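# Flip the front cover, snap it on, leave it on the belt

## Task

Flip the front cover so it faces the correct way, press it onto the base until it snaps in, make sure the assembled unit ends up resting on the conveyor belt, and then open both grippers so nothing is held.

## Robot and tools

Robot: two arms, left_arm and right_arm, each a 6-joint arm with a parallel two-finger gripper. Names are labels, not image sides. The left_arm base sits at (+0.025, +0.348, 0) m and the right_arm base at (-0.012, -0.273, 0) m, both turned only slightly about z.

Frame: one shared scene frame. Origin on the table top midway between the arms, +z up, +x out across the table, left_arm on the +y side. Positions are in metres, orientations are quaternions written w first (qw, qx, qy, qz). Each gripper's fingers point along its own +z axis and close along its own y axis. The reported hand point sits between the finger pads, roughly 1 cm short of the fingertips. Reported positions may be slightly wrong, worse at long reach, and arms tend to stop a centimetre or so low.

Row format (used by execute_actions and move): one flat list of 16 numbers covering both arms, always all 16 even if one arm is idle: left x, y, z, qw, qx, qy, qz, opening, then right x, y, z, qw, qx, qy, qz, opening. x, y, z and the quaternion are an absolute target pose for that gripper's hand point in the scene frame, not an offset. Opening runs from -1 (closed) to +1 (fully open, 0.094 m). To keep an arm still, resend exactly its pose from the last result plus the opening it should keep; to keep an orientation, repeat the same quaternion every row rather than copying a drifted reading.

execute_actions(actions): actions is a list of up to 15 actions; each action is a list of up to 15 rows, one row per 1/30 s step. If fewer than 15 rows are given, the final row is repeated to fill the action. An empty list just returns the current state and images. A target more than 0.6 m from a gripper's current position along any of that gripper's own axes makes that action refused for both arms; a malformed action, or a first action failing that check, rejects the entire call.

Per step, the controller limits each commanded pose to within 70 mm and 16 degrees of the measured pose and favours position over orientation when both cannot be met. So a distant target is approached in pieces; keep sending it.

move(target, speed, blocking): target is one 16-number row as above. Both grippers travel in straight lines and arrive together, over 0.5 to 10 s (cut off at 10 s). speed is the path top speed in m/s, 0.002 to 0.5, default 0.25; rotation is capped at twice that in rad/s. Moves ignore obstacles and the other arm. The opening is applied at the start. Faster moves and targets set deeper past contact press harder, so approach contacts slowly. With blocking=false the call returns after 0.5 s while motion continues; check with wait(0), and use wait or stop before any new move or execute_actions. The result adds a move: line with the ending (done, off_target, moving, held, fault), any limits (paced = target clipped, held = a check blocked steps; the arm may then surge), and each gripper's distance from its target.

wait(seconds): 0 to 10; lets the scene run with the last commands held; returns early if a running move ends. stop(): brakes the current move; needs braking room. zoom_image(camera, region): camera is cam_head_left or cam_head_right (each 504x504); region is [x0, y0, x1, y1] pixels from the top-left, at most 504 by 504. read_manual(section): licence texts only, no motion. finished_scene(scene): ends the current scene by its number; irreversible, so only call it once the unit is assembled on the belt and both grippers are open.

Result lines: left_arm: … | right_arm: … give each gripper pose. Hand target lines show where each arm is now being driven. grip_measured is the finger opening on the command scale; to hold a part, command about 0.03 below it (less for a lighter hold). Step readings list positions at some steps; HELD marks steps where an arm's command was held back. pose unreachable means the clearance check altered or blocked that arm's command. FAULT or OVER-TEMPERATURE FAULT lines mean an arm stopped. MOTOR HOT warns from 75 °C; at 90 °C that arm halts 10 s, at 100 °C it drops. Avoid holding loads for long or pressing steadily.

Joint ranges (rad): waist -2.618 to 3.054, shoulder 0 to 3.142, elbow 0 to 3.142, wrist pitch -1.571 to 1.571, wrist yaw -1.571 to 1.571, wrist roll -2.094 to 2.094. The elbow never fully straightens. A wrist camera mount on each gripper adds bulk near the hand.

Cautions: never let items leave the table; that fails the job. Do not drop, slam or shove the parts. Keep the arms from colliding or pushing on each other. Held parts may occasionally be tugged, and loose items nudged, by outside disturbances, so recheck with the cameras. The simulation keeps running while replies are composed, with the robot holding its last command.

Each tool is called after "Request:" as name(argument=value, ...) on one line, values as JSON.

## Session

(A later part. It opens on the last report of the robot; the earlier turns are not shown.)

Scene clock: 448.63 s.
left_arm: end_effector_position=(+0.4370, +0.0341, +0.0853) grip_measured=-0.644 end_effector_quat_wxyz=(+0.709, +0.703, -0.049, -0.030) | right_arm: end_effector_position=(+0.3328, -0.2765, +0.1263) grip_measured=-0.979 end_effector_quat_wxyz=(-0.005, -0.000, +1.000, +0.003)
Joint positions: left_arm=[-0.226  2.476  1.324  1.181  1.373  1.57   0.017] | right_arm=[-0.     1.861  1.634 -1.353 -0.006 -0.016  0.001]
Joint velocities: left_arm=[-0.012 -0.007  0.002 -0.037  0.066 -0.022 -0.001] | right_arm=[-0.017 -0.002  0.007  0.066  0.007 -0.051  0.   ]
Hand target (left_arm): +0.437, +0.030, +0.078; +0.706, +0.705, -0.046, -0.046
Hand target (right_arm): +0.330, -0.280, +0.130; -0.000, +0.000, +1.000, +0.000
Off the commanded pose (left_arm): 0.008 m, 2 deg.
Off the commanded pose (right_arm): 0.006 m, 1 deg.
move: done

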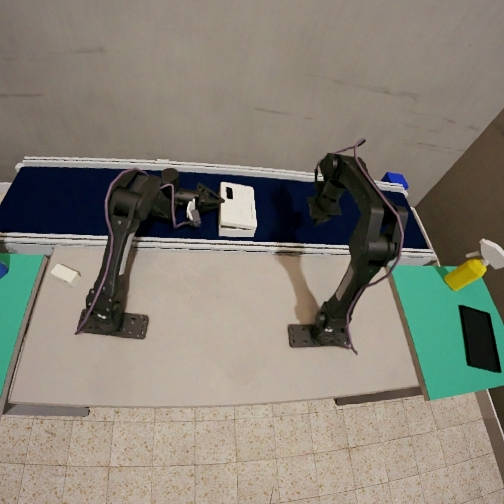

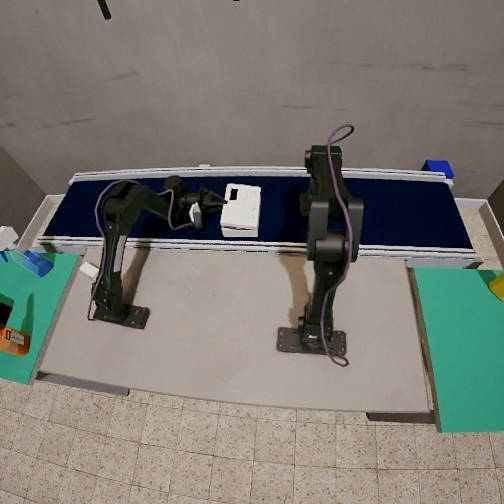

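Request:
move(target=[0.437,0.034,0.078,0.7055,0.7055,-0.046,-0.046,-0.7, 0.43,-0.072,0.11,0,0,1,0,-1], speed=0.15)

Request:
move(target=[0.437,0.034,0.078,0.7055,0.7055,-0.046,-0.046,-0.7, 0.43,-0.072,0.072,0,0,1,0,-1], speed=0.02)

Request:
execute_actions(actions=[[[0.437,0.034,0.078,0.7055,0.7055,-0.046,-0.046,-0.5, 0.43,-0.072,0.072,0,0,1,0,-1]],
[[0.438,0.044,0.074,0.7055,0.7055,-0.046,-0.046,-0.45, 0.43,-0.072,0.072,0,0,1,0,-1]],
[[0.439,0.054,0.074,0.7055,0.7055,-0.046,-0.046,-0.45, 0.43,-0.072,0.072,0,0,1,0,-1]],
[[0.44,0.066,0.074,0.7055,0.7055,-0.046,-0.046,-0.45, 0.43,-0.072,0.072,0,0,1,0,-1]],
[[0.44,0.08,0.078,0.7055,0.7055,-0.046,-0.046,-0.45, 0.43,-0.072,0.072,0,0,1,0,-1]]])

Request:
zoom_image(camera="cam_head_left", region=[190, 165, 290, 245])

Request:
zoom_image(camera="cam_head_right", region=[190, 165, 290, 245])

Scene clock: 462.53 s.
left_arm: end_effector_position=(+0.4353, +0.0342, +0.0850) grip_measured=-0.644 end_effector_quat_wxyz=(+0.708, +0.703, -0.051, -0.034) | right_arm: end_effector_position=(+0.4301, -0.0722, +0.1081) grip_measured=-0.979 end_effector_quat_wxyz=(+0.033, -0.006, +0.999, +0.017)
Joint positions: left_arm=[-0.227  2.476  1.324  1.179  1.382  1.57   0.017] | right_arm=[ 0.438  2.467  2.518 -1.547 -0.005  0.412  0.001]
Joint velocities: left_arm=[-0.022 -0.022 -0.022 -0.037 -0.081  0.051 -0.001] | right_arm=[-0.002 -0.012 -0.002 -0.007  0.051  0.022 -0.   ]
Hand target (left_arm): +0.437, +0.034, +0.078; +0.706, +0.705, -0.046, -0.046
Hand target (right_arm): +0.432, -0.073, +0.109; +0.034, -0.000, +0.999, +0.014
Off the commanded pose (left_arm): 0.007 m, 2 deg.
Off the commanded pose (right_arm): 0.002 m, 4 deg.
joint sent to its limit (right arm) — the command would take joint 4 (wrist pitch) past its lower limit, so that joint was sent only as far as its limit.
move: off_target (right_arm)

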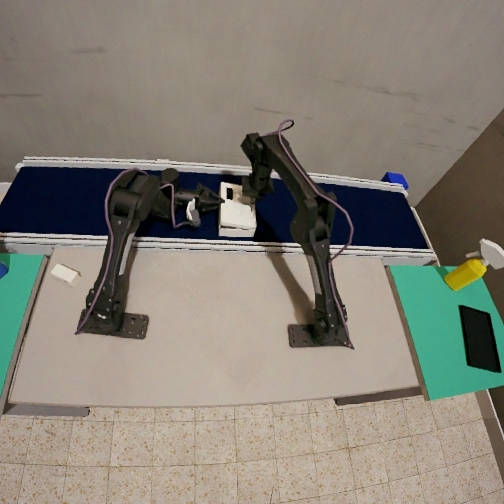

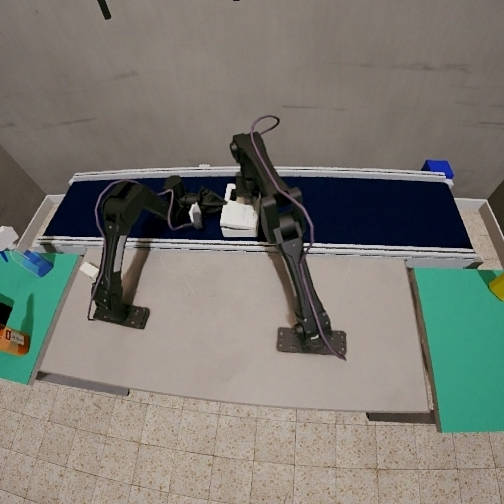

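Scene clock: 464.63 s.
left_arm: end_effector_position=(+0.4352, +0.0342, +0.0848) grip_measured=-0.645 end_effector_quat_wxyz=(+0.708, +0.704, -0.051, -0.034) | right_arm: end_effector_position=(+0.4289, -0.0727, +0.0833) grip_measured=-0.979 end_effector_quat_wxyz=(+0.009, -0.002, +1.000, +0.006)
Joint positions: left_arm=[-0.227  2.476  1.324  1.177  1.382  1.57   0.017] | right_arm=[ 0.438  2.52   2.518 -1.547 -0.005  0.419  0.001]
Joint velocities: left_arm=[-0.002  0.002 -0.007  0.037 -0.037  0.037 -0.001] | right_arm=[ 0.002 -0.017  0.007  0.007 -0.007  0.007  0.   ]
Hand target (left_arm): +0.437, +0.034, +0.078; +0.706, +0.705, -0.046, -0.046
Hand target (right_arm): +0.429, -0.072, +0.072; +0.001, +0.000, +1.000, -0.000
Off the commanded pose (left_arm): 0.007 m, 1 deg.
Off the commanded pose (right_arm): 0.011 m, 1 deg.
move: off_target (right_arm)

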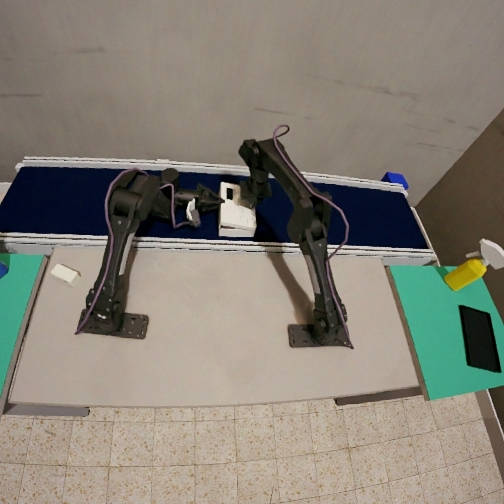

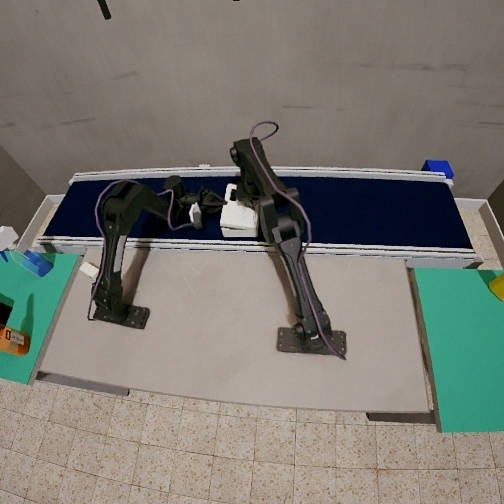

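Scene clock: 467.13 s.
left_arm: end_effector_position=(+0.4471, +0.0780, +0.0857) grip_measured=-0.451 end_effector_quat_wxyz=(+0.708, +0.704, -0.056, -0.028) | right_arm: end_effector_position=(+0.4288, -0.0727, +0.0812) grip_measured=-0.979 end_effector_quat_wxyz=(+0.006, -0.002, +1.000, +0.006)
Joint positions: left_arm=[-0.126  2.476  1.324  1.193  1.481  1.57   0.026] | right_arm=[ 0.438  2.525  2.518 -1.547 -0.005  0.419  0.001]
Joint velocities: left_arm=[-0.012  0.007 -0.002 -0.007 -0.066 -0.022 -0.001] | right_arm=[ 0.007  0.002  0.007 -0.037 -0.022 -0.007 -0.   ]
Hand target (left_arm): +0.440, +0.080, +0.078; +0.706, +0.705, -0.046, -0.046
Hand target (right_arm): +0.430, -0.072, +0.072; +0.000, +0.000, +1.000, +0.000
Off the commanded pose (left_arm): 0.011 m, 2 deg.
Off the commanded pose (right_arm): 0.009 m, 1 deg.
Step readings (end_effector_position; steps 1 to 15: 1st action; 16 to 30: 2nd action; 31 to 45: 3rd action; 46 to 60: 4th action; 61 to 75: 5th action):
0: left_arm (+0.4352, +0.0342, +0.0848) | right_arm (+0.4289, -0.0727, +0.0833)
1: left_arm (+0.4352, +0.0342, +0.0848) | right_arm (+0.4289, -0.0727, +0.0833)
2: left_arm (+0.4352, +0.0342, +0.0848) | right_arm (+0.4289, -0.0727, +0.0831)
4: left_arm (+0.4352, +0.0342, +0.0848) | right_arm (+0.4289, -0.0727, +0.0829)
8: left_arm (+0.4352, +0.0342, +0.0848) | right_arm (+0.4289, -0.0727, +0.0829)
15: left_arm (+0.4352, +0.0342, +0.0848) | right_arm (+0.4289, -0.0727, +0.0829)
16: left_arm (+0.4352, +0.0349, +0.0848) | right_arm (+0.4289, -0.0727, +0.0829)
17: left_arm (+0.4352, +0.0357, +0.0848) | right_arm (+0.4289, -0.0727, +0.0829)
19: left_arm (+0.4360, +0.0384, +0.0848) | right_arm (+0.4289, -0.0727, +0.0829)
23: left_arm (+0.4376, +0.0419, +0.0848) | right_arm (+0.4289, -0.0727, +0.0829)
30: left_arm (+0.4376, +0.0421, +0.0848) | right_arm (+0.4289, -0.0727, +0.0829)
31: left_arm (+0.4375, +0.0428, +0.0847) | right_arm (+0.4289, -0.0727, +0.0829)
32: left_arm (+0.4375, +0.0438, +0.0847) | right_arm (+0.4289, -0.0727, +0.0829)
34: left_arm (+0.4387, +0.0473, +0.0847) | right_arm (+0.4289, -0.0727, +0.0829)
38: left_arm (+0.4406, +0.0517, +0.0847) | right_arm (+0.4289, -0.0727, +0.0829)
45: left_arm (+0.4405, +0.0519, +0.0847) | right_arm (+0.4289, -0.0727, +0.0829)
46: left_arm (+0.4405, +0.0528, +0.0847) | right_arm (+0.4289, -0.0727, +0.0829)
47: left_arm (+0.4404, +0.0541, +0.0848) | right_arm (+0.4289, -0.0727, +0.0829)
49: left_arm (+0.4419, +0.0583, +0.0850) | right_arm (+0.4288, -0.0727, +0.0819)
53: left_arm (+0.4446, +0.0642, +0.0853) | right_arm (+0.4288, -0.0727, +0.0812)
60: left_arm (+0.4439, +0.0644, +0.0855) | right_arm (+0.4288, -0.0727, +0.0812)
61: left_arm (+0.4438, +0.0655, +0.0856) | right_arm (+0.4288, -0.0727, +0.0812)
62: left_arm (+0.4436, +0.0669, +0.0857) | right_arm (+0.4288, -0.0727, +0.0812)
64: left_arm (+0.4452, +0.0715, +0.0857) | right_arm (+0.4288, -0.0727, +0.0812)
68: left_arm (+0.4477, +0.0776, +0.0858) | right_arm (+0.4288, -0.0727, +0.0812)
75: end_effector_position above

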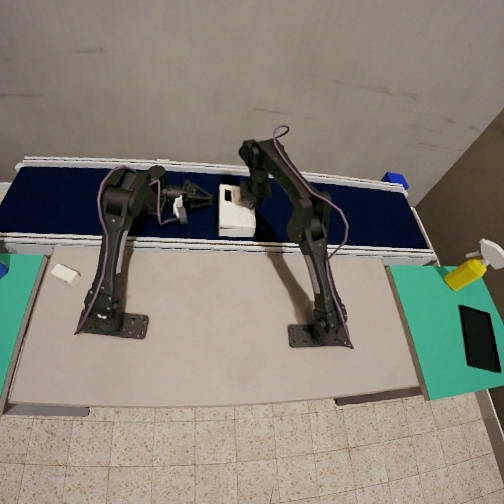

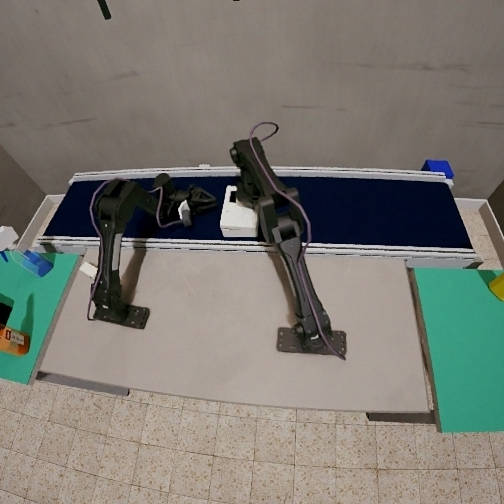

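Region (190, 165, 290, 245) of cam_head_left's 504x504 image, scaled by 5.040, with more detail than that image has; it fills the top 403 rows of this view, and the rest is white.

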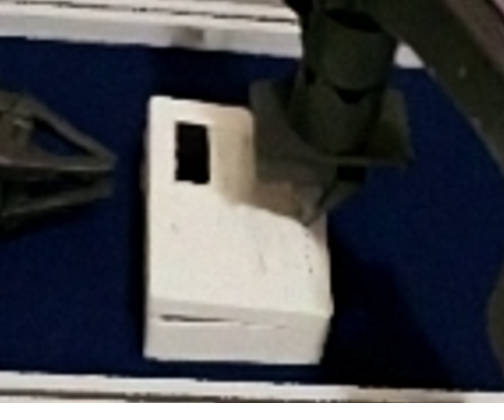

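Region (190, 165, 290, 245) of cam_head_right's 504x504 image, scaled by 5.040, with more detail than that image has; it fills the top 403 rows of this view, and the rest is white.

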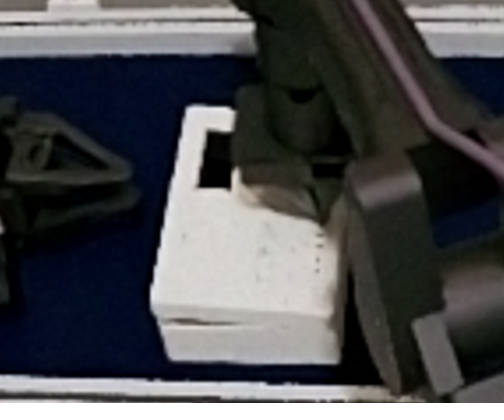

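Request:
move(target=[0.38,0.25,0.15,0.653,0.653,0.271,0.271,-0.45, 0.43,-0.03,0.125,0.1,0,0.99,0.06,-1], speed=0.12)

Request:
move(target=[0.38,0.25,0.15,0.653,0.653,0.271,0.271,-0.45, 0.435,0.018,0.105,0.12,0,0.99,0.08,-1], speed=0.06)

Request:
move(target=[0.38,0.25,0.15,0.653,0.653,0.271,0.271,-0.45, 0.435,0.018,0.06,0.12,0,0.99,0.08,-1], speed=0.02)

Request:
zoom_image(camera="cam_head_left", region=[190, 165, 290, 245])

Scene clock: 479.73 s.
left_arm: end_effector_position=(+0.3822, +0.2460, +0.1567) grip_measured=-0.451 end_effector_quat_wxyz=(+0.658, +0.654, +0.253, +0.275) | right_arm: end_effector_position=(+0.4325, -0.0330, +0.1157) grip_measured=-0.979 end_effector_quat_wxyz=(+0.089, -0.000, +0.995, +0.054)
Joint positions: left_arm=[0.192 1.711 0.34  1.397 0.914 1.576 0.026] | right_arm=[ 0.504  2.363  2.341 -1.34  -0.012  0.49   0.001]
Joint velocities: left_arm=[-0.002  0.007  0.002 -0.022 -0.051  0.022 -0.001] | right_arm=[-0.007 -0.017 -0.002  0.022 -0.022 -0.081 -0.   ]
Hand target (left_arm): +0.379, +0.250, +0.152; +0.652, +0.654, +0.271, +0.271
Hand target (right_arm): +0.430, -0.030, +0.125; +0.099, -0.001, +0.993, +0.061
Off the commanded pose (left_arm): 0.008 m, 2 deg.
Off the commanded pose (right_arm): 0.010 m, 1 deg.
move: done

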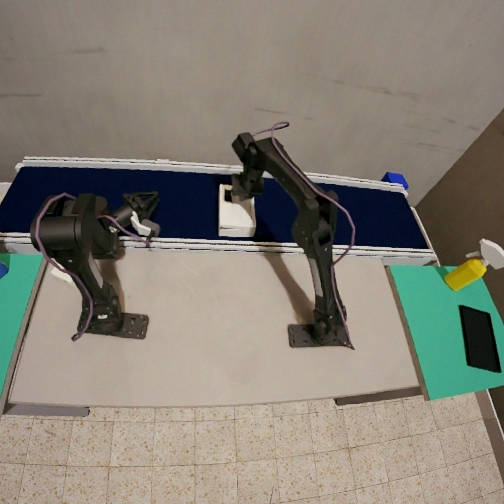

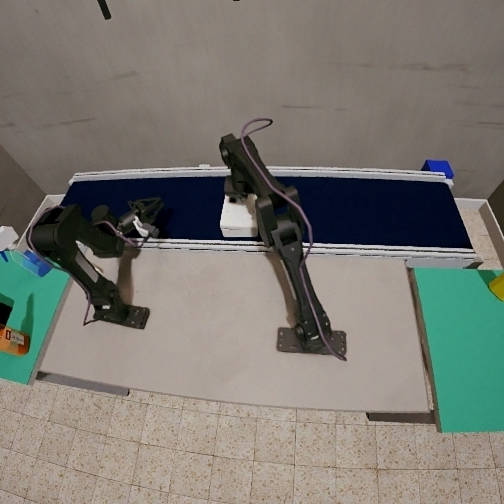

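Scene clock: 481.03 s.
left_arm: end_effector_position=(+0.3823, +0.2461, +0.1570) grip_measured=-0.451 end_effector_quat_wxyz=(+0.658, +0.654, +0.253, +0.276) | right_arm: end_effector_position=(+0.4314, +0.0143, +0.1075) grip_measured=-0.979 end_effector_quat_wxyz=(+0.114, -0.002, +0.990, +0.080)
Joint positions: left_arm=[0.192 1.711 0.34  1.398 0.913 1.576 0.026] | right_arm=[ 0.584  2.391  2.341 -1.243 -0.012  0.567  0.001]
Joint velocities: left_arm=[-0.022 -0.007 -0.002 -0.066  0.051  0.022 -0.   ] | right_arm=[-0.002 -0.002 -0.002  0.051 -0.007  0.022 -0.   ]
Hand target (left_arm): +0.380, +0.250, +0.150; +0.653, +0.653, +0.271, +0.271
Hand target (right_arm): +0.435, +0.018, +0.105; +0.120, -0.000, +0.990, +0.080
Off the commanded pose (left_arm): 0.008 m, 2 deg.
Off the commanded pose (right_arm): 0.006 m, 1 deg.
move: done

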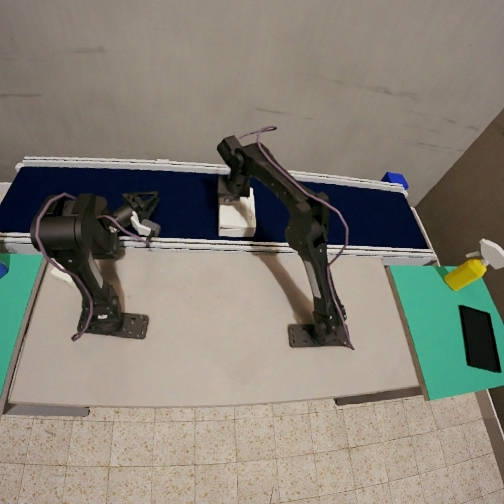

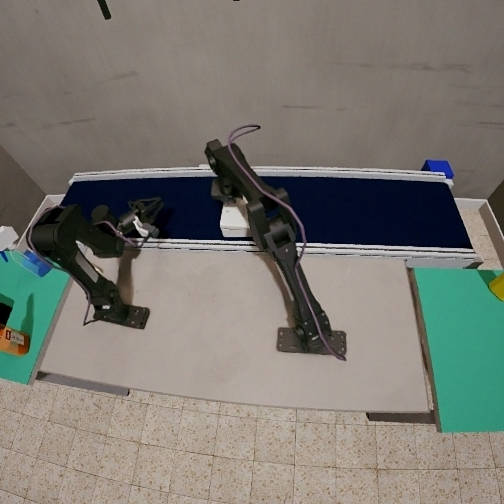

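Scene clock: 483.70 s.
left_arm: end_effector_position=(+0.3823, +0.2461, +0.1573) grip_measured=-0.451 end_effector_quat_wxyz=(+0.658, +0.653, +0.252, +0.276) | right_arm: end_effector_position=(+0.4430, +0.0217, +0.0895) grip_measured=-0.979 end_effector_quat_wxyz=(+0.145, -0.001, +0.984, +0.100)
Joint positions: left_arm=[0.192 1.711 0.34  1.4   0.913 1.576 0.026] | right_arm=[ 0.584  2.345  2.164 -1.036 -0.012  0.569  0.001]
Joint velocities: left_arm=[ 0.007  0.017  0.007 -0.037  0.037  0.037 -0.001] | right_arm=[ 0.007  0.002  0.012  0.022 -0.022 -0.007 -0.002]
Hand target (left_arm): +0.380, +0.250, +0.150; +0.653, +0.653, +0.271, +0.271
Hand target (right_arm): +0.434, +0.017, +0.061; +0.120, -0.000, +0.990, +0.080
Off the commanded pose (left_arm): 0.009 m, 2 deg.
Off the commanded pose (right_arm): 0.031 m, 4 deg.
move: off_target (right_arm)

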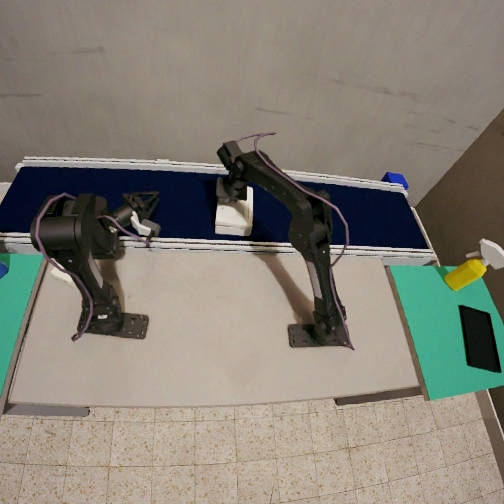

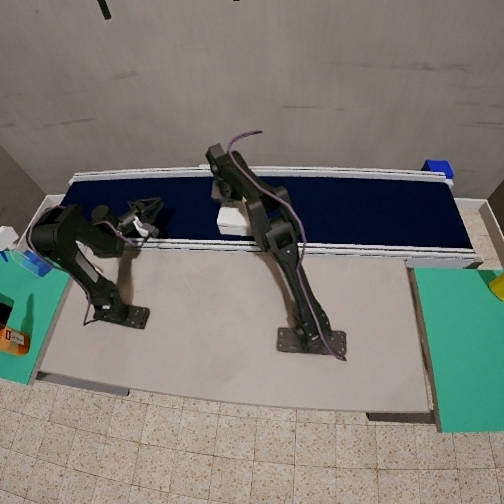

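Region (190, 165, 290, 245) of cam_head_left's 504x504 image, scaled by 5.040, with more detail than that image has; it fills the top 403 rows of this view, and the rest is white.

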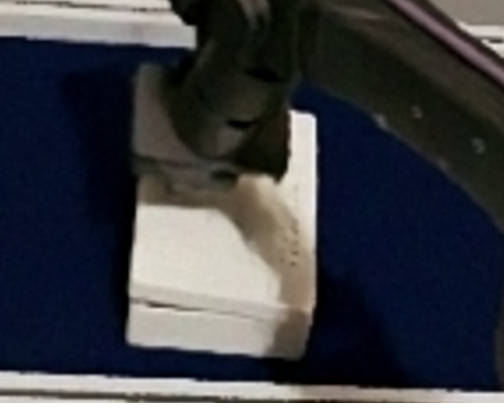

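Request:
move(target=[0.42,0.16,0.14,0.271,0.653,0.653,-0.271,0.4, 0.42,-0.05,0.14,0.1,0,0.99,0.06,-1], speed=0.12)

Request:
move(target=[0.44,0.12,0.13,0.271,0.653,0.653,-0.271,0.4, 0.42,-0.16,0.11,0.28,-0.63,0.675,0.261,0.4], speed=0.2)

Request:
zoom_image(camera="cam_head_left", region=[190, 165, 290, 245])

Request:
zoom_image(camera="cam_head_right", region=[190, 165, 290, 245])

Scene clock: 498.73 s.
left_arm: end_effector_position=(+0.4225, +0.1662, +0.1368) grip_measured=+0.398 end_effector_quat_wxyz=(+0.275, +0.661, +0.651, -0.254) | right_arm: end_effector_position=(+0.4157, -0.0462, +0.1185) grip_measured=-0.979 end_effector_quat_wxyz=(+0.080, +0.000, +0.995, +0.054)
Joint positions: left_arm=[-0.067  2.019  1.691 -1.071  0.752  1.369  0.066] | right_arm=[ 0.493  2.262  2.182 -1.298 -0.021  0.48   0.001]
Joint velocities: left_arm=[-0.007 -0.007 -0.012 -0.066  0.007 -0.022 -0.   ] | right_arm=[ 0.002 -0.012 -0.017 -0.051  0.051 -0.037  0.   ]
Hand target (left_arm): +0.421, +0.160, +0.138; +0.271, +0.655, +0.651, -0.272
Hand target (right_arm): +0.420, -0.049, +0.140; +0.101, +0.001, +0.993, +0.060
Off the commanded pose (left_arm): 0.007 m, 2 deg.
Off the commanded pose (right_arm): 0.022 m, 2 deg.
move: off_target (right_arm)

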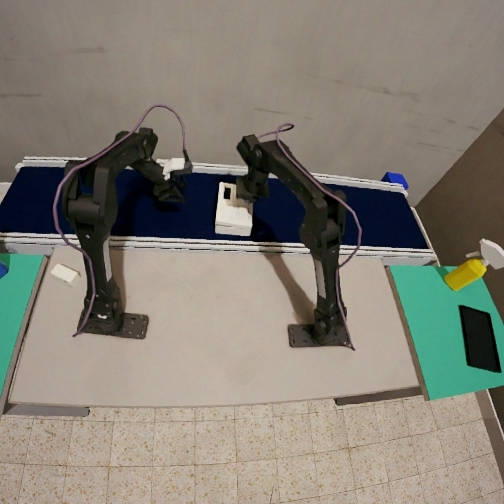

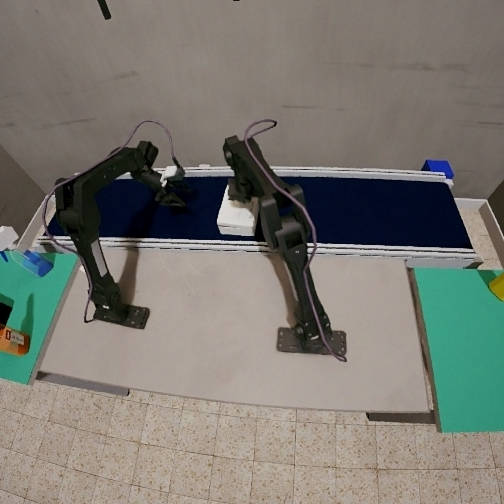

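Scene clock: 503.27 s.
left_arm: end_effector_position=(+0.4358, +0.1255, +0.1295) grip_measured=+0.398 end_effector_quat_wxyz=(+0.268, +0.654, +0.655, -0.268) | right_arm: end_effector_position=(+0.4160, -0.1605, +0.1084) grip_measured=+0.397 end_effector_quat_wxyz=(-0.275, +0.632, -0.678, -0.254)
Joint positions: left_arm=[-0.153  2.106  1.784 -1.022  0.75   1.244  0.066] | right_arm=[-0.013  2.157  1.79  -1.158 -0.768 -1.51   0.066]
Joint velocities: left_arm=[-0.007 -0.002  0.002  0.007  0.037 -0.11   0.   ] | right_arm=[ 0.007 -0.007 -0.007 -0.095 -0.022 -0.051 -0.   ]
Hand target (left_arm): +0.440, +0.120, +0.130; +0.271, +0.653, +0.653, -0.270
Hand target (right_arm): +0.419, -0.160, +0.111; -0.280, +0.630, -0.675, -0.263
Off the commanded pose (left_arm): 0.007 m, 1 deg.
Off the commanded pose (right_arm): 0.004 m, 1 deg.
move: done

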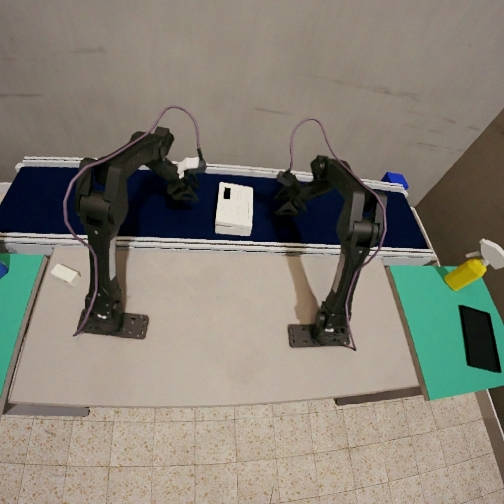

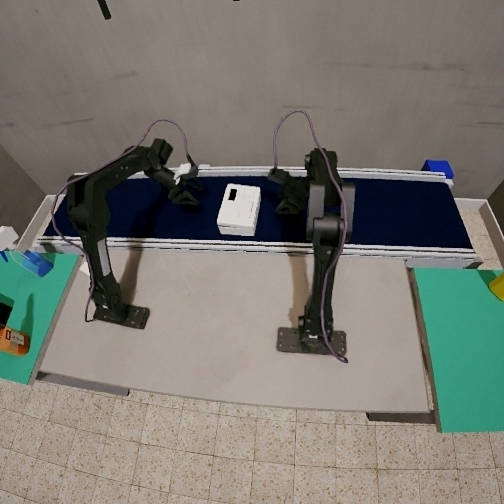

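Region (190, 165, 290, 245) of cam_head_left's 504x504 image, scaled by 5.040, with more detail than that image has; it fills the top 403 rows of this view, and the rest is white.

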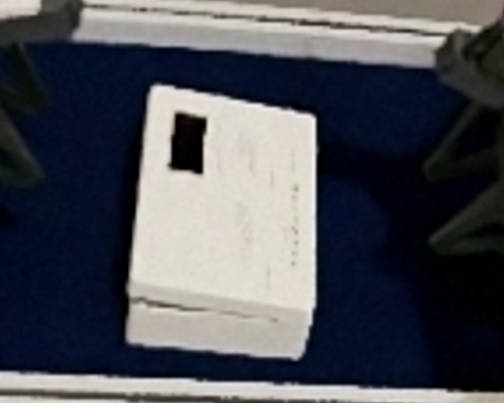

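Region (190, 165, 290, 245) of cam_head_right's 504x504 image, scaled by 5.040, with more detail than that image has; it fills the top 403 rows of this view, and the rest is white.

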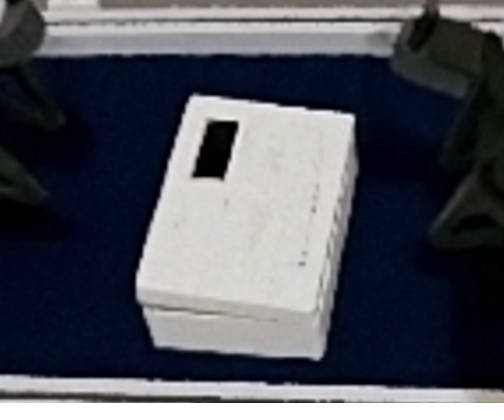

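Request:
move(target=[0.445,0.085,0.072,0.256,0.686,0.618,-0.285,0.4, 0.435,-0.115,0.04,0.28,-0.63,0.675,0.261,0.4], speed=0.06)

Request:
move(target=[0.443,0.045,0.076,0.256,0.686,0.618,-0.285,0.4, 0.437,-0.078,0.045,0.28,-0.63,0.675,0.261,0.4], speed=0.015)

Request:
zoom_image(camera="cam_head_left", region=[190, 165, 290, 245])

Request:
zoom_image(camera="cam_head_right", region=[190, 165, 290, 245])

Scene clock: 517.60 s.
left_arm: end_effector_position=(+0.4409, +0.0917, +0.0705) grip_measured=+0.398 end_effector_quat_wxyz=(+0.247, +0.681, +0.629, -0.281) | right_arm: end_effector_position=(+0.4400, -0.1197, +0.0499) grip_measured=+0.397 end_effector_quat_wxyz=(-0.285, +0.635, -0.674, -0.247)
Joint positions: left_arm=[-0.221  2.266  1.811 -0.928  0.749  1.273  0.066] | right_arm=[ 0.08   2.265  1.724 -0.869 -0.761 -1.383  0.066]
Joint velocities: left_arm=[-0.027 -0.002 -0.012 -0.007 -0.022 -0.037  0.   ] | right_arm=[-0.002 -0.007  0.012  0.007 -0.037  0.007 -0.001]
Hand target (left_arm): +0.444, +0.085, +0.072; +0.256, +0.686, +0.618, -0.285
Hand target (right_arm): +0.434, -0.115, +0.040; -0.279, +0.631, -0.675, -0.261
Off the commanded pose (left_arm): 0.008 m, 2 deg.
Off the commanded pose (right_arm): 0.012 m, 2 deg.
move: off_target (right_arm)

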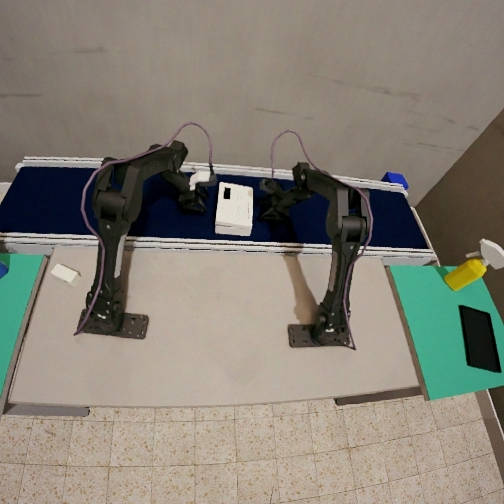

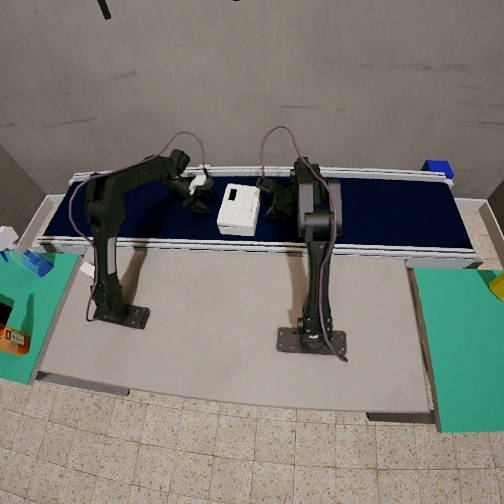

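Scene clock: 520.97 s.
left_arm: end_effector_position=(+0.4425, +0.0589, +0.0751) grip_measured=+0.398 end_effector_quat_wxyz=(+0.249, +0.684, +0.628, -0.275) | right_arm: end_effector_position=(+0.4408, -0.0918, +0.0486) grip_measured=+0.397 end_effector_quat_wxyz=(-0.277, +0.628, -0.684, -0.245)
Joint positions: left_arm=[-0.29   2.29   1.869 -0.893  0.724  1.186  0.066] | right_arm=[ 0.147  2.265  1.724 -0.814 -0.732 -1.27   0.066]
Joint velocities: left_arm=[-0.012  0.002 -0.017  0.051  0.022 -0.007  0.001] | right_arm=[ 0.002  0.007 -0.012 -0.007 -0.037  0.037  0.   ]
Hand target (left_arm): +0.443, +0.045, +0.076; +0.256, +0.686, +0.618, -0.285
Hand target (right_arm): +0.437, -0.079, +0.045; -0.279, +0.631, -0.675, -0.261
Off the commanded pose (left_arm): 0.014 m, 2 deg.
Off the commanded pose (right_arm): 0.015 m, 2 deg.
move: off_target (left_arm, right_arm)

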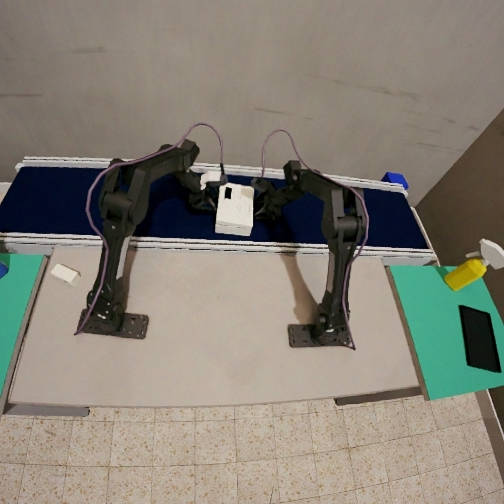

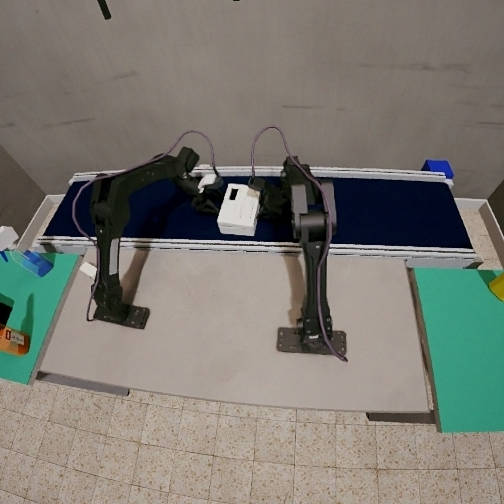

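Region (190, 165, 290, 245) of cam_head_left's 504x504 image, scaled by 5.040, with more detail than that image has; it fills the top 403 rows of this view, and the rest is white.

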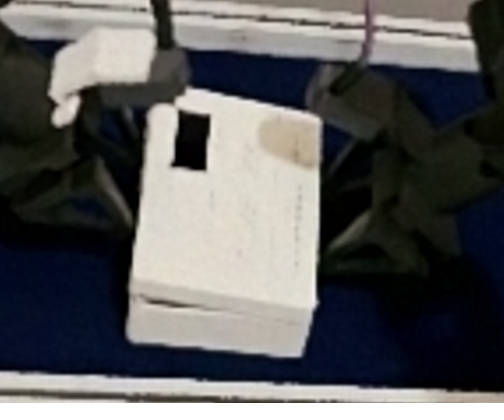

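Region (190, 165, 290, 245) of cam_head_right's 504x504 image, scaled by 5.040, with more detail than that image has; it fills the top 403 rows of this view, and the rest is white.

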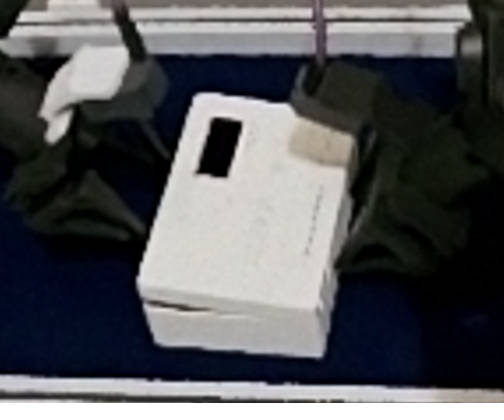

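The cover shifted into line. Now the left arm backs off and presses that edge from above.

Request:
move(target=[0.443,0.08,0.076,0.256,0.686,0.618,-0.285,0.4, 0.44,-0.091,0.048,0.28,-0.63,0.675,0.261,0.4], speed=0.03)

Request:
move(target=[0.443,0.07,0.125,0.256,0.686,0.618,-0.285,0.4, 0.44,-0.091,0.048,0.28,-0.63,0.675,0.261,0.4], speed=0.06)

Request:
move(target=[0.44,0.028,0.115,0.256,0.686,0.618,-0.285,0.4, 0.44,-0.091,0.048,0.28,-0.63,0.675,0.261,0.4], speed=0.06)

Request:
move(target=[0.436,0.028,0.06,0.256,0.686,0.618,-0.285,0.4, 0.44,-0.091,0.048,0.28,-0.63,0.675,0.261,0.4], speed=0.02)

Request:
zoom_image(camera="cam_head_left", region=[190, 165, 290, 245])

Request:
zoom_image(camera="cam_head_right", region=[190, 165, 290, 245])

Scene clock: 530.20 s.
left_arm: end_effector_position=(+0.4533, +0.0774, +0.0763) grip_measured=+0.398 end_effector_quat_wxyz=(+0.264, +0.689, +0.619, -0.268) | right_arm: end_effector_position=(+0.4406, -0.0922, +0.0493) grip_measured=+0.397 end_effector_quat_wxyz=(-0.280, +0.633, -0.679, -0.246)
Joint positions: left_arm=[-0.244  2.29   1.869 -0.899  0.737  1.253  0.066] | right_arm=[ 0.145  2.265  1.724 -0.815 -0.739 -1.289  0.066]
Joint velocities: left_arm=[-0.012  0.002 -0.002 -0.051  0.007 -0.051  0.001] | right_arm=[-0.002 -0.007 -0.002  0.022 -0.037  0.007 -0.001]
Hand target (left_arm): +0.443, +0.080, +0.076; +0.257, +0.686, +0.618, -0.285
Hand target (right_arm): +0.440, -0.091, +0.048; -0.281, +0.630, -0.676, -0.261
Off the commanded pose (left_arm): 0.011 m, 2 deg.
Off the commanded pose (right_arm): 0.002 m, 2 deg.
move: off_target (left_arm)

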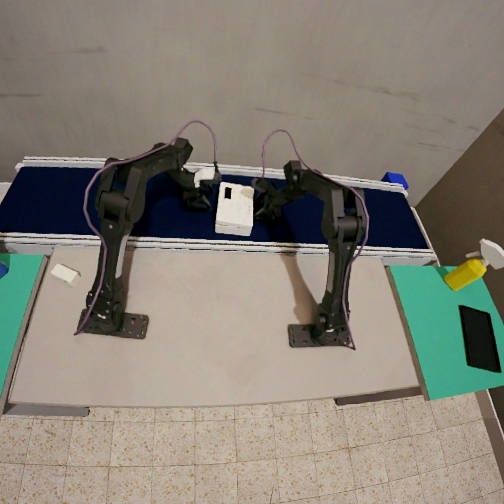

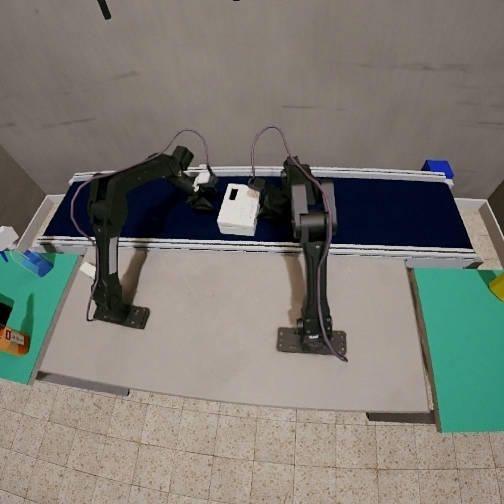

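Scene clock: 531.53 s.
left_arm: end_effector_position=(+0.4467, +0.0751, +0.1056) grip_measured=+0.398 end_effector_quat_wxyz=(+0.246, +0.687, +0.624, -0.278) | right_arm: end_effector_position=(+0.4405, -0.0923, +0.0493) grip_measured=+0.397 end_effector_quat_wxyz=(-0.280, +0.633, -0.678, -0.246)
Joint positions: left_arm=[-0.253  2.29   1.994 -1.065  0.737  1.25   0.066] | right_arm=[ 0.145  2.265  1.724 -0.816 -0.739 -1.29   0.066]
Joint velocities: left_arm=[-0.022 -0.002  0.007 -0.037 -0.022 -0.022 -0.001] | right_arm=[ 0.002  0.007 -0.007 -0.051 -0.081  0.081 -0.   ]
Hand target (left_arm): +0.444, +0.070, +0.125; +0.257, +0.686, +0.618, -0.285
Hand target (right_arm): +0.440, -0.091, +0.048; -0.281, +0.630, -0.676, -0.261
Off the commanded pose (left_arm): 0.020 m, 2 deg.
Off the commanded pose (right_arm): 0.002 m, 2 deg.
move: off_target (left_arm)

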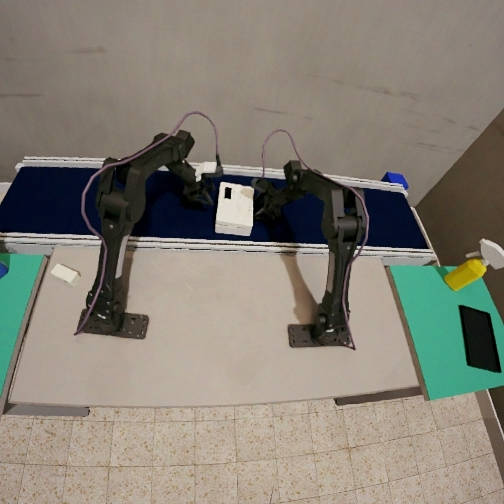

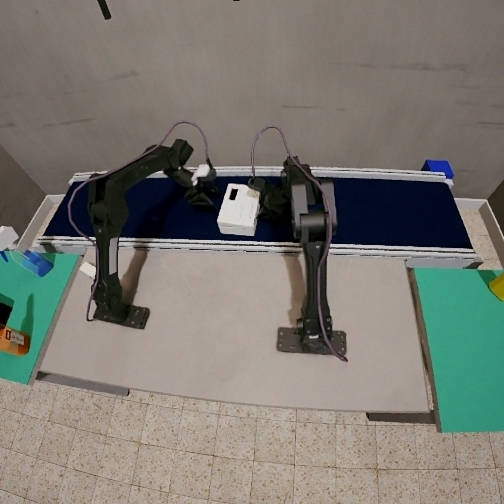

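Scene clock: 532.70 s.
left_arm: end_effector_position=(+0.4363, +0.0318, +0.1143) grip_measured=+0.398 end_effector_quat_wxyz=(+0.252, +0.689, +0.618, -0.284) | right_arm: end_effector_position=(+0.4405, -0.0923, +0.0493) grip_measured=+0.397 end_effector_quat_wxyz=(-0.280, +0.633, -0.678, -0.246)
Joint positions: left_arm=[-0.343  2.29   2.014 -1.     0.733  1.14   0.066] | right_arm=[ 0.145  2.265  1.724 -0.816 -0.739 -1.29   0.066]
Joint velocities: left_arm=[-0.007  0.012  0.007 -0.007 -0.022 -0.081 -0.001] | right_arm=[ 0.002 -0.007  0.017 -0.007 -0.066 -0.051  0.   ]
Hand target (left_arm): +0.440, +0.028, +0.115; +0.256, +0.686, +0.618, -0.284
Hand target (right_arm): +0.440, -0.091, +0.048; -0.281, +0.630, -0.676, -0.261
Off the commanded pose (left_arm): 0.005 m, 1 deg.
Off the commanded pose (right_arm): 0.002 m, 2 deg.
move: done

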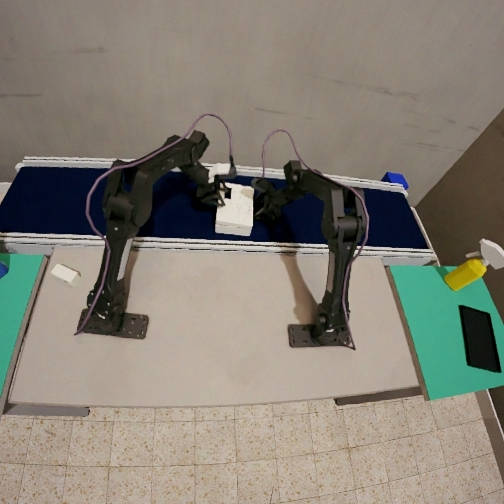

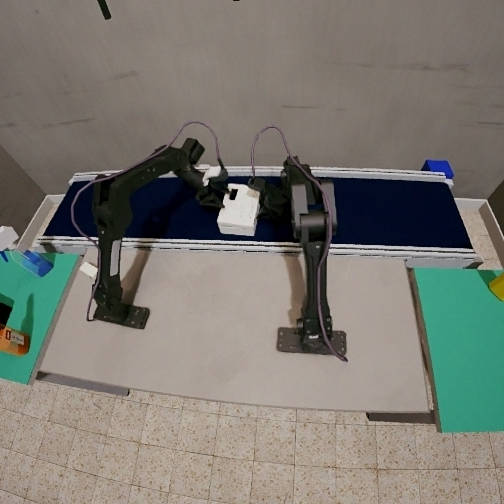

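Scene clock: 535.63 s.
left_arm: end_effector_position=(+0.4415, +0.0233, +0.0890) grip_measured=+0.398 end_effector_quat_wxyz=(+0.286, +0.686, +0.602, -0.292) | right_arm: end_effector_position=(+0.4405, -0.0923, +0.0493) grip_measured=+0.397 end_effector_quat_wxyz=(-0.280, +0.633, -0.678, -0.246)
Joint positions: left_arm=[-0.343  2.29   1.874 -0.788  0.776  1.124  0.066] | right_arm=[ 0.145  2.265  1.724 -0.816 -0.739 -1.29   0.066]
Joint velocities: left_arm=[-0.007  0.017 -0.012 -0.007 -0.022 -0.007 -0.001] | right_arm=[-0.002  0.002 -0.002  0.037  0.007  0.007  0.001]
Hand target (left_arm): +0.435, +0.029, +0.061; +0.256, +0.687, +0.618, -0.285
Hand target (right_arm): +0.440, -0.091, +0.048; -0.281, +0.630, -0.676, -0.261
Off the commanded pose (left_arm): 0.030 m, 4 deg.
Off the commanded pose (right_arm): 0.002 m, 2 deg.
move: off_target (left_arm)

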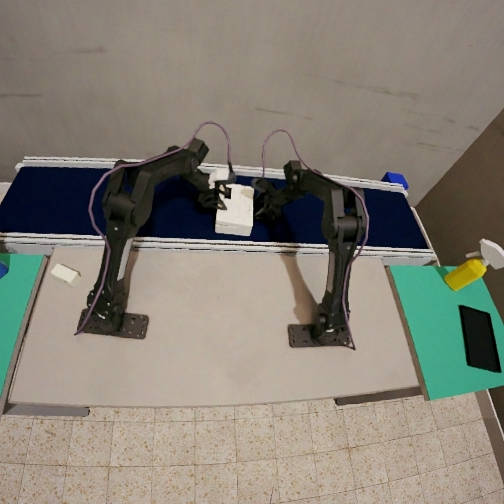

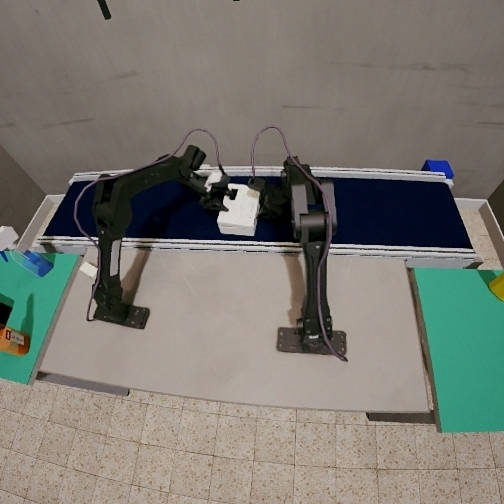

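Region (190, 165, 290, 245) of cam_head_left's 504x504 image, scaled by 5.040, with more detail than that image has; it fills the top 403 rows of this view, and the rest is white.

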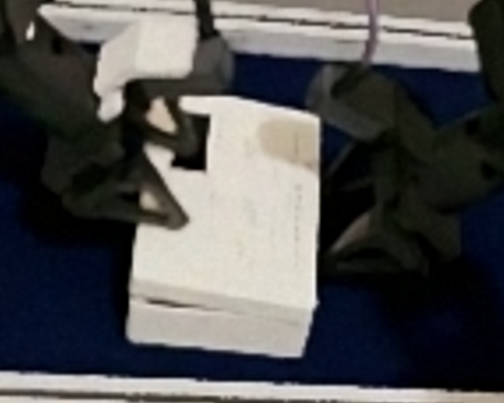

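Region (190, 165, 290, 245) of cam_head_right's 504x504 image, scaled by 5.040, with more detail than that image has; it fills the top 403 rows of this view, and the rest is white.

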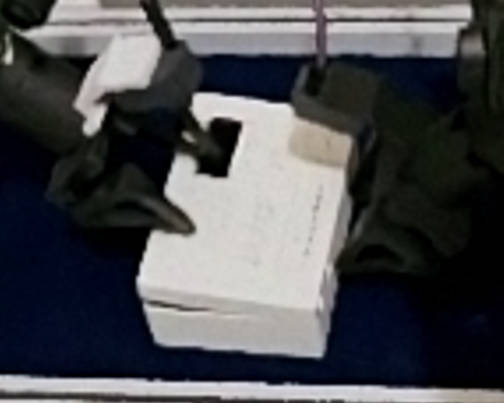

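Request:
move(target=[0.436,0.034,0.035,0.256,0.686,0.618,-0.285,0.4, 0.44,-0.091,0.048,0.28,-0.63,0.675,0.261,0.4], speed=0.03)

Request:
zoom_image(camera="cam_head_left", region=[205, 205, 265, 245])

Request:
zoom_image(camera="cam_head_right", region=[205, 205, 265, 245])

Scene clock: 547.03 s.
left_arm: end_effector_position=(+0.4425, +0.0193, +0.0877) grip_measured=+0.398 end_effector_quat_wxyz=(+0.311, +0.682, +0.585, -0.311) | right_arm: end_effector_position=(+0.4405, -0.0923, +0.0493) grip_measured=+0.397 end_effector_quat_wxyz=(-0.280, +0.634, -0.678, -0.245)
Joint positions: left_arm=[-0.334  2.29   1.826 -0.702  0.841  1.124  0.066] | right_arm=[ 0.145  2.265  1.724 -0.816 -0.739 -1.29   0.066]
Joint velocities: left_arm=[ 0.007 -0.017  0.012  0.066  0.037  0.022  0.   ] | right_arm=[-0.002  0.022 -0.002  0.007  0.066 -0.066  0.   ]
Hand target (left_arm): +0.433, +0.036, +0.038; +0.254, +0.688, +0.616, -0.287
Hand target (right_arm): +0.440, -0.091, +0.048; -0.281, +0.630, -0.676, -0.260
Off the commanded pose (left_arm): 0.055 m, 8 deg.
Off the commanded pose (right_arm): 0.002 m, 2 deg.
move: off_target (left_arm)

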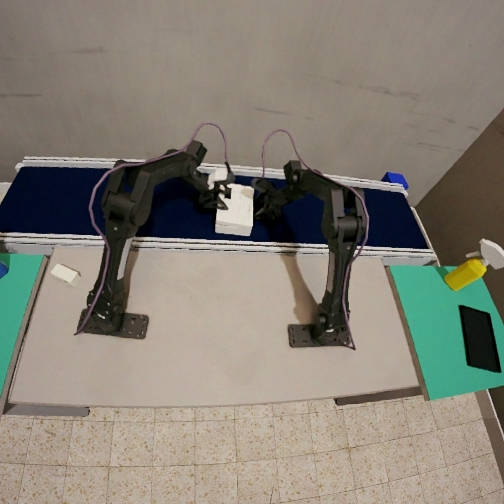

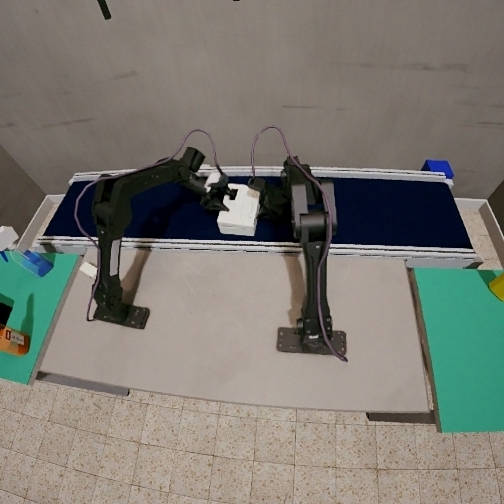

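Region (205, 205, 265, 245) of cam_head_left's 504x504 image, scaled by 8.400, with more detail than that image has.

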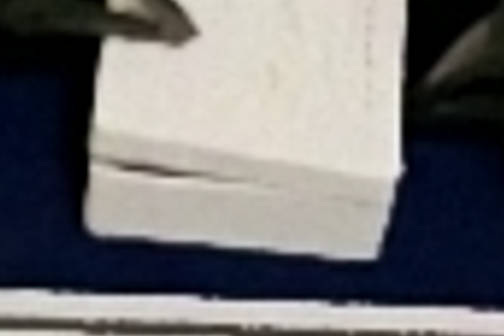

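Region (205, 205, 265, 245) of cam_head_right's 504x504 image, scaled by 8.400, with more detail than that image has.

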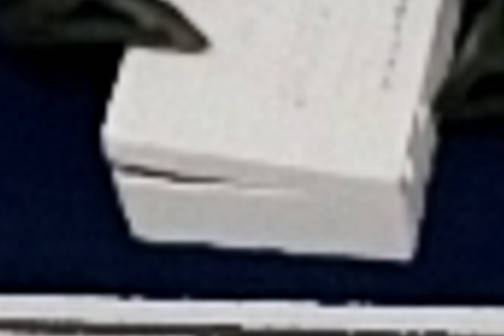

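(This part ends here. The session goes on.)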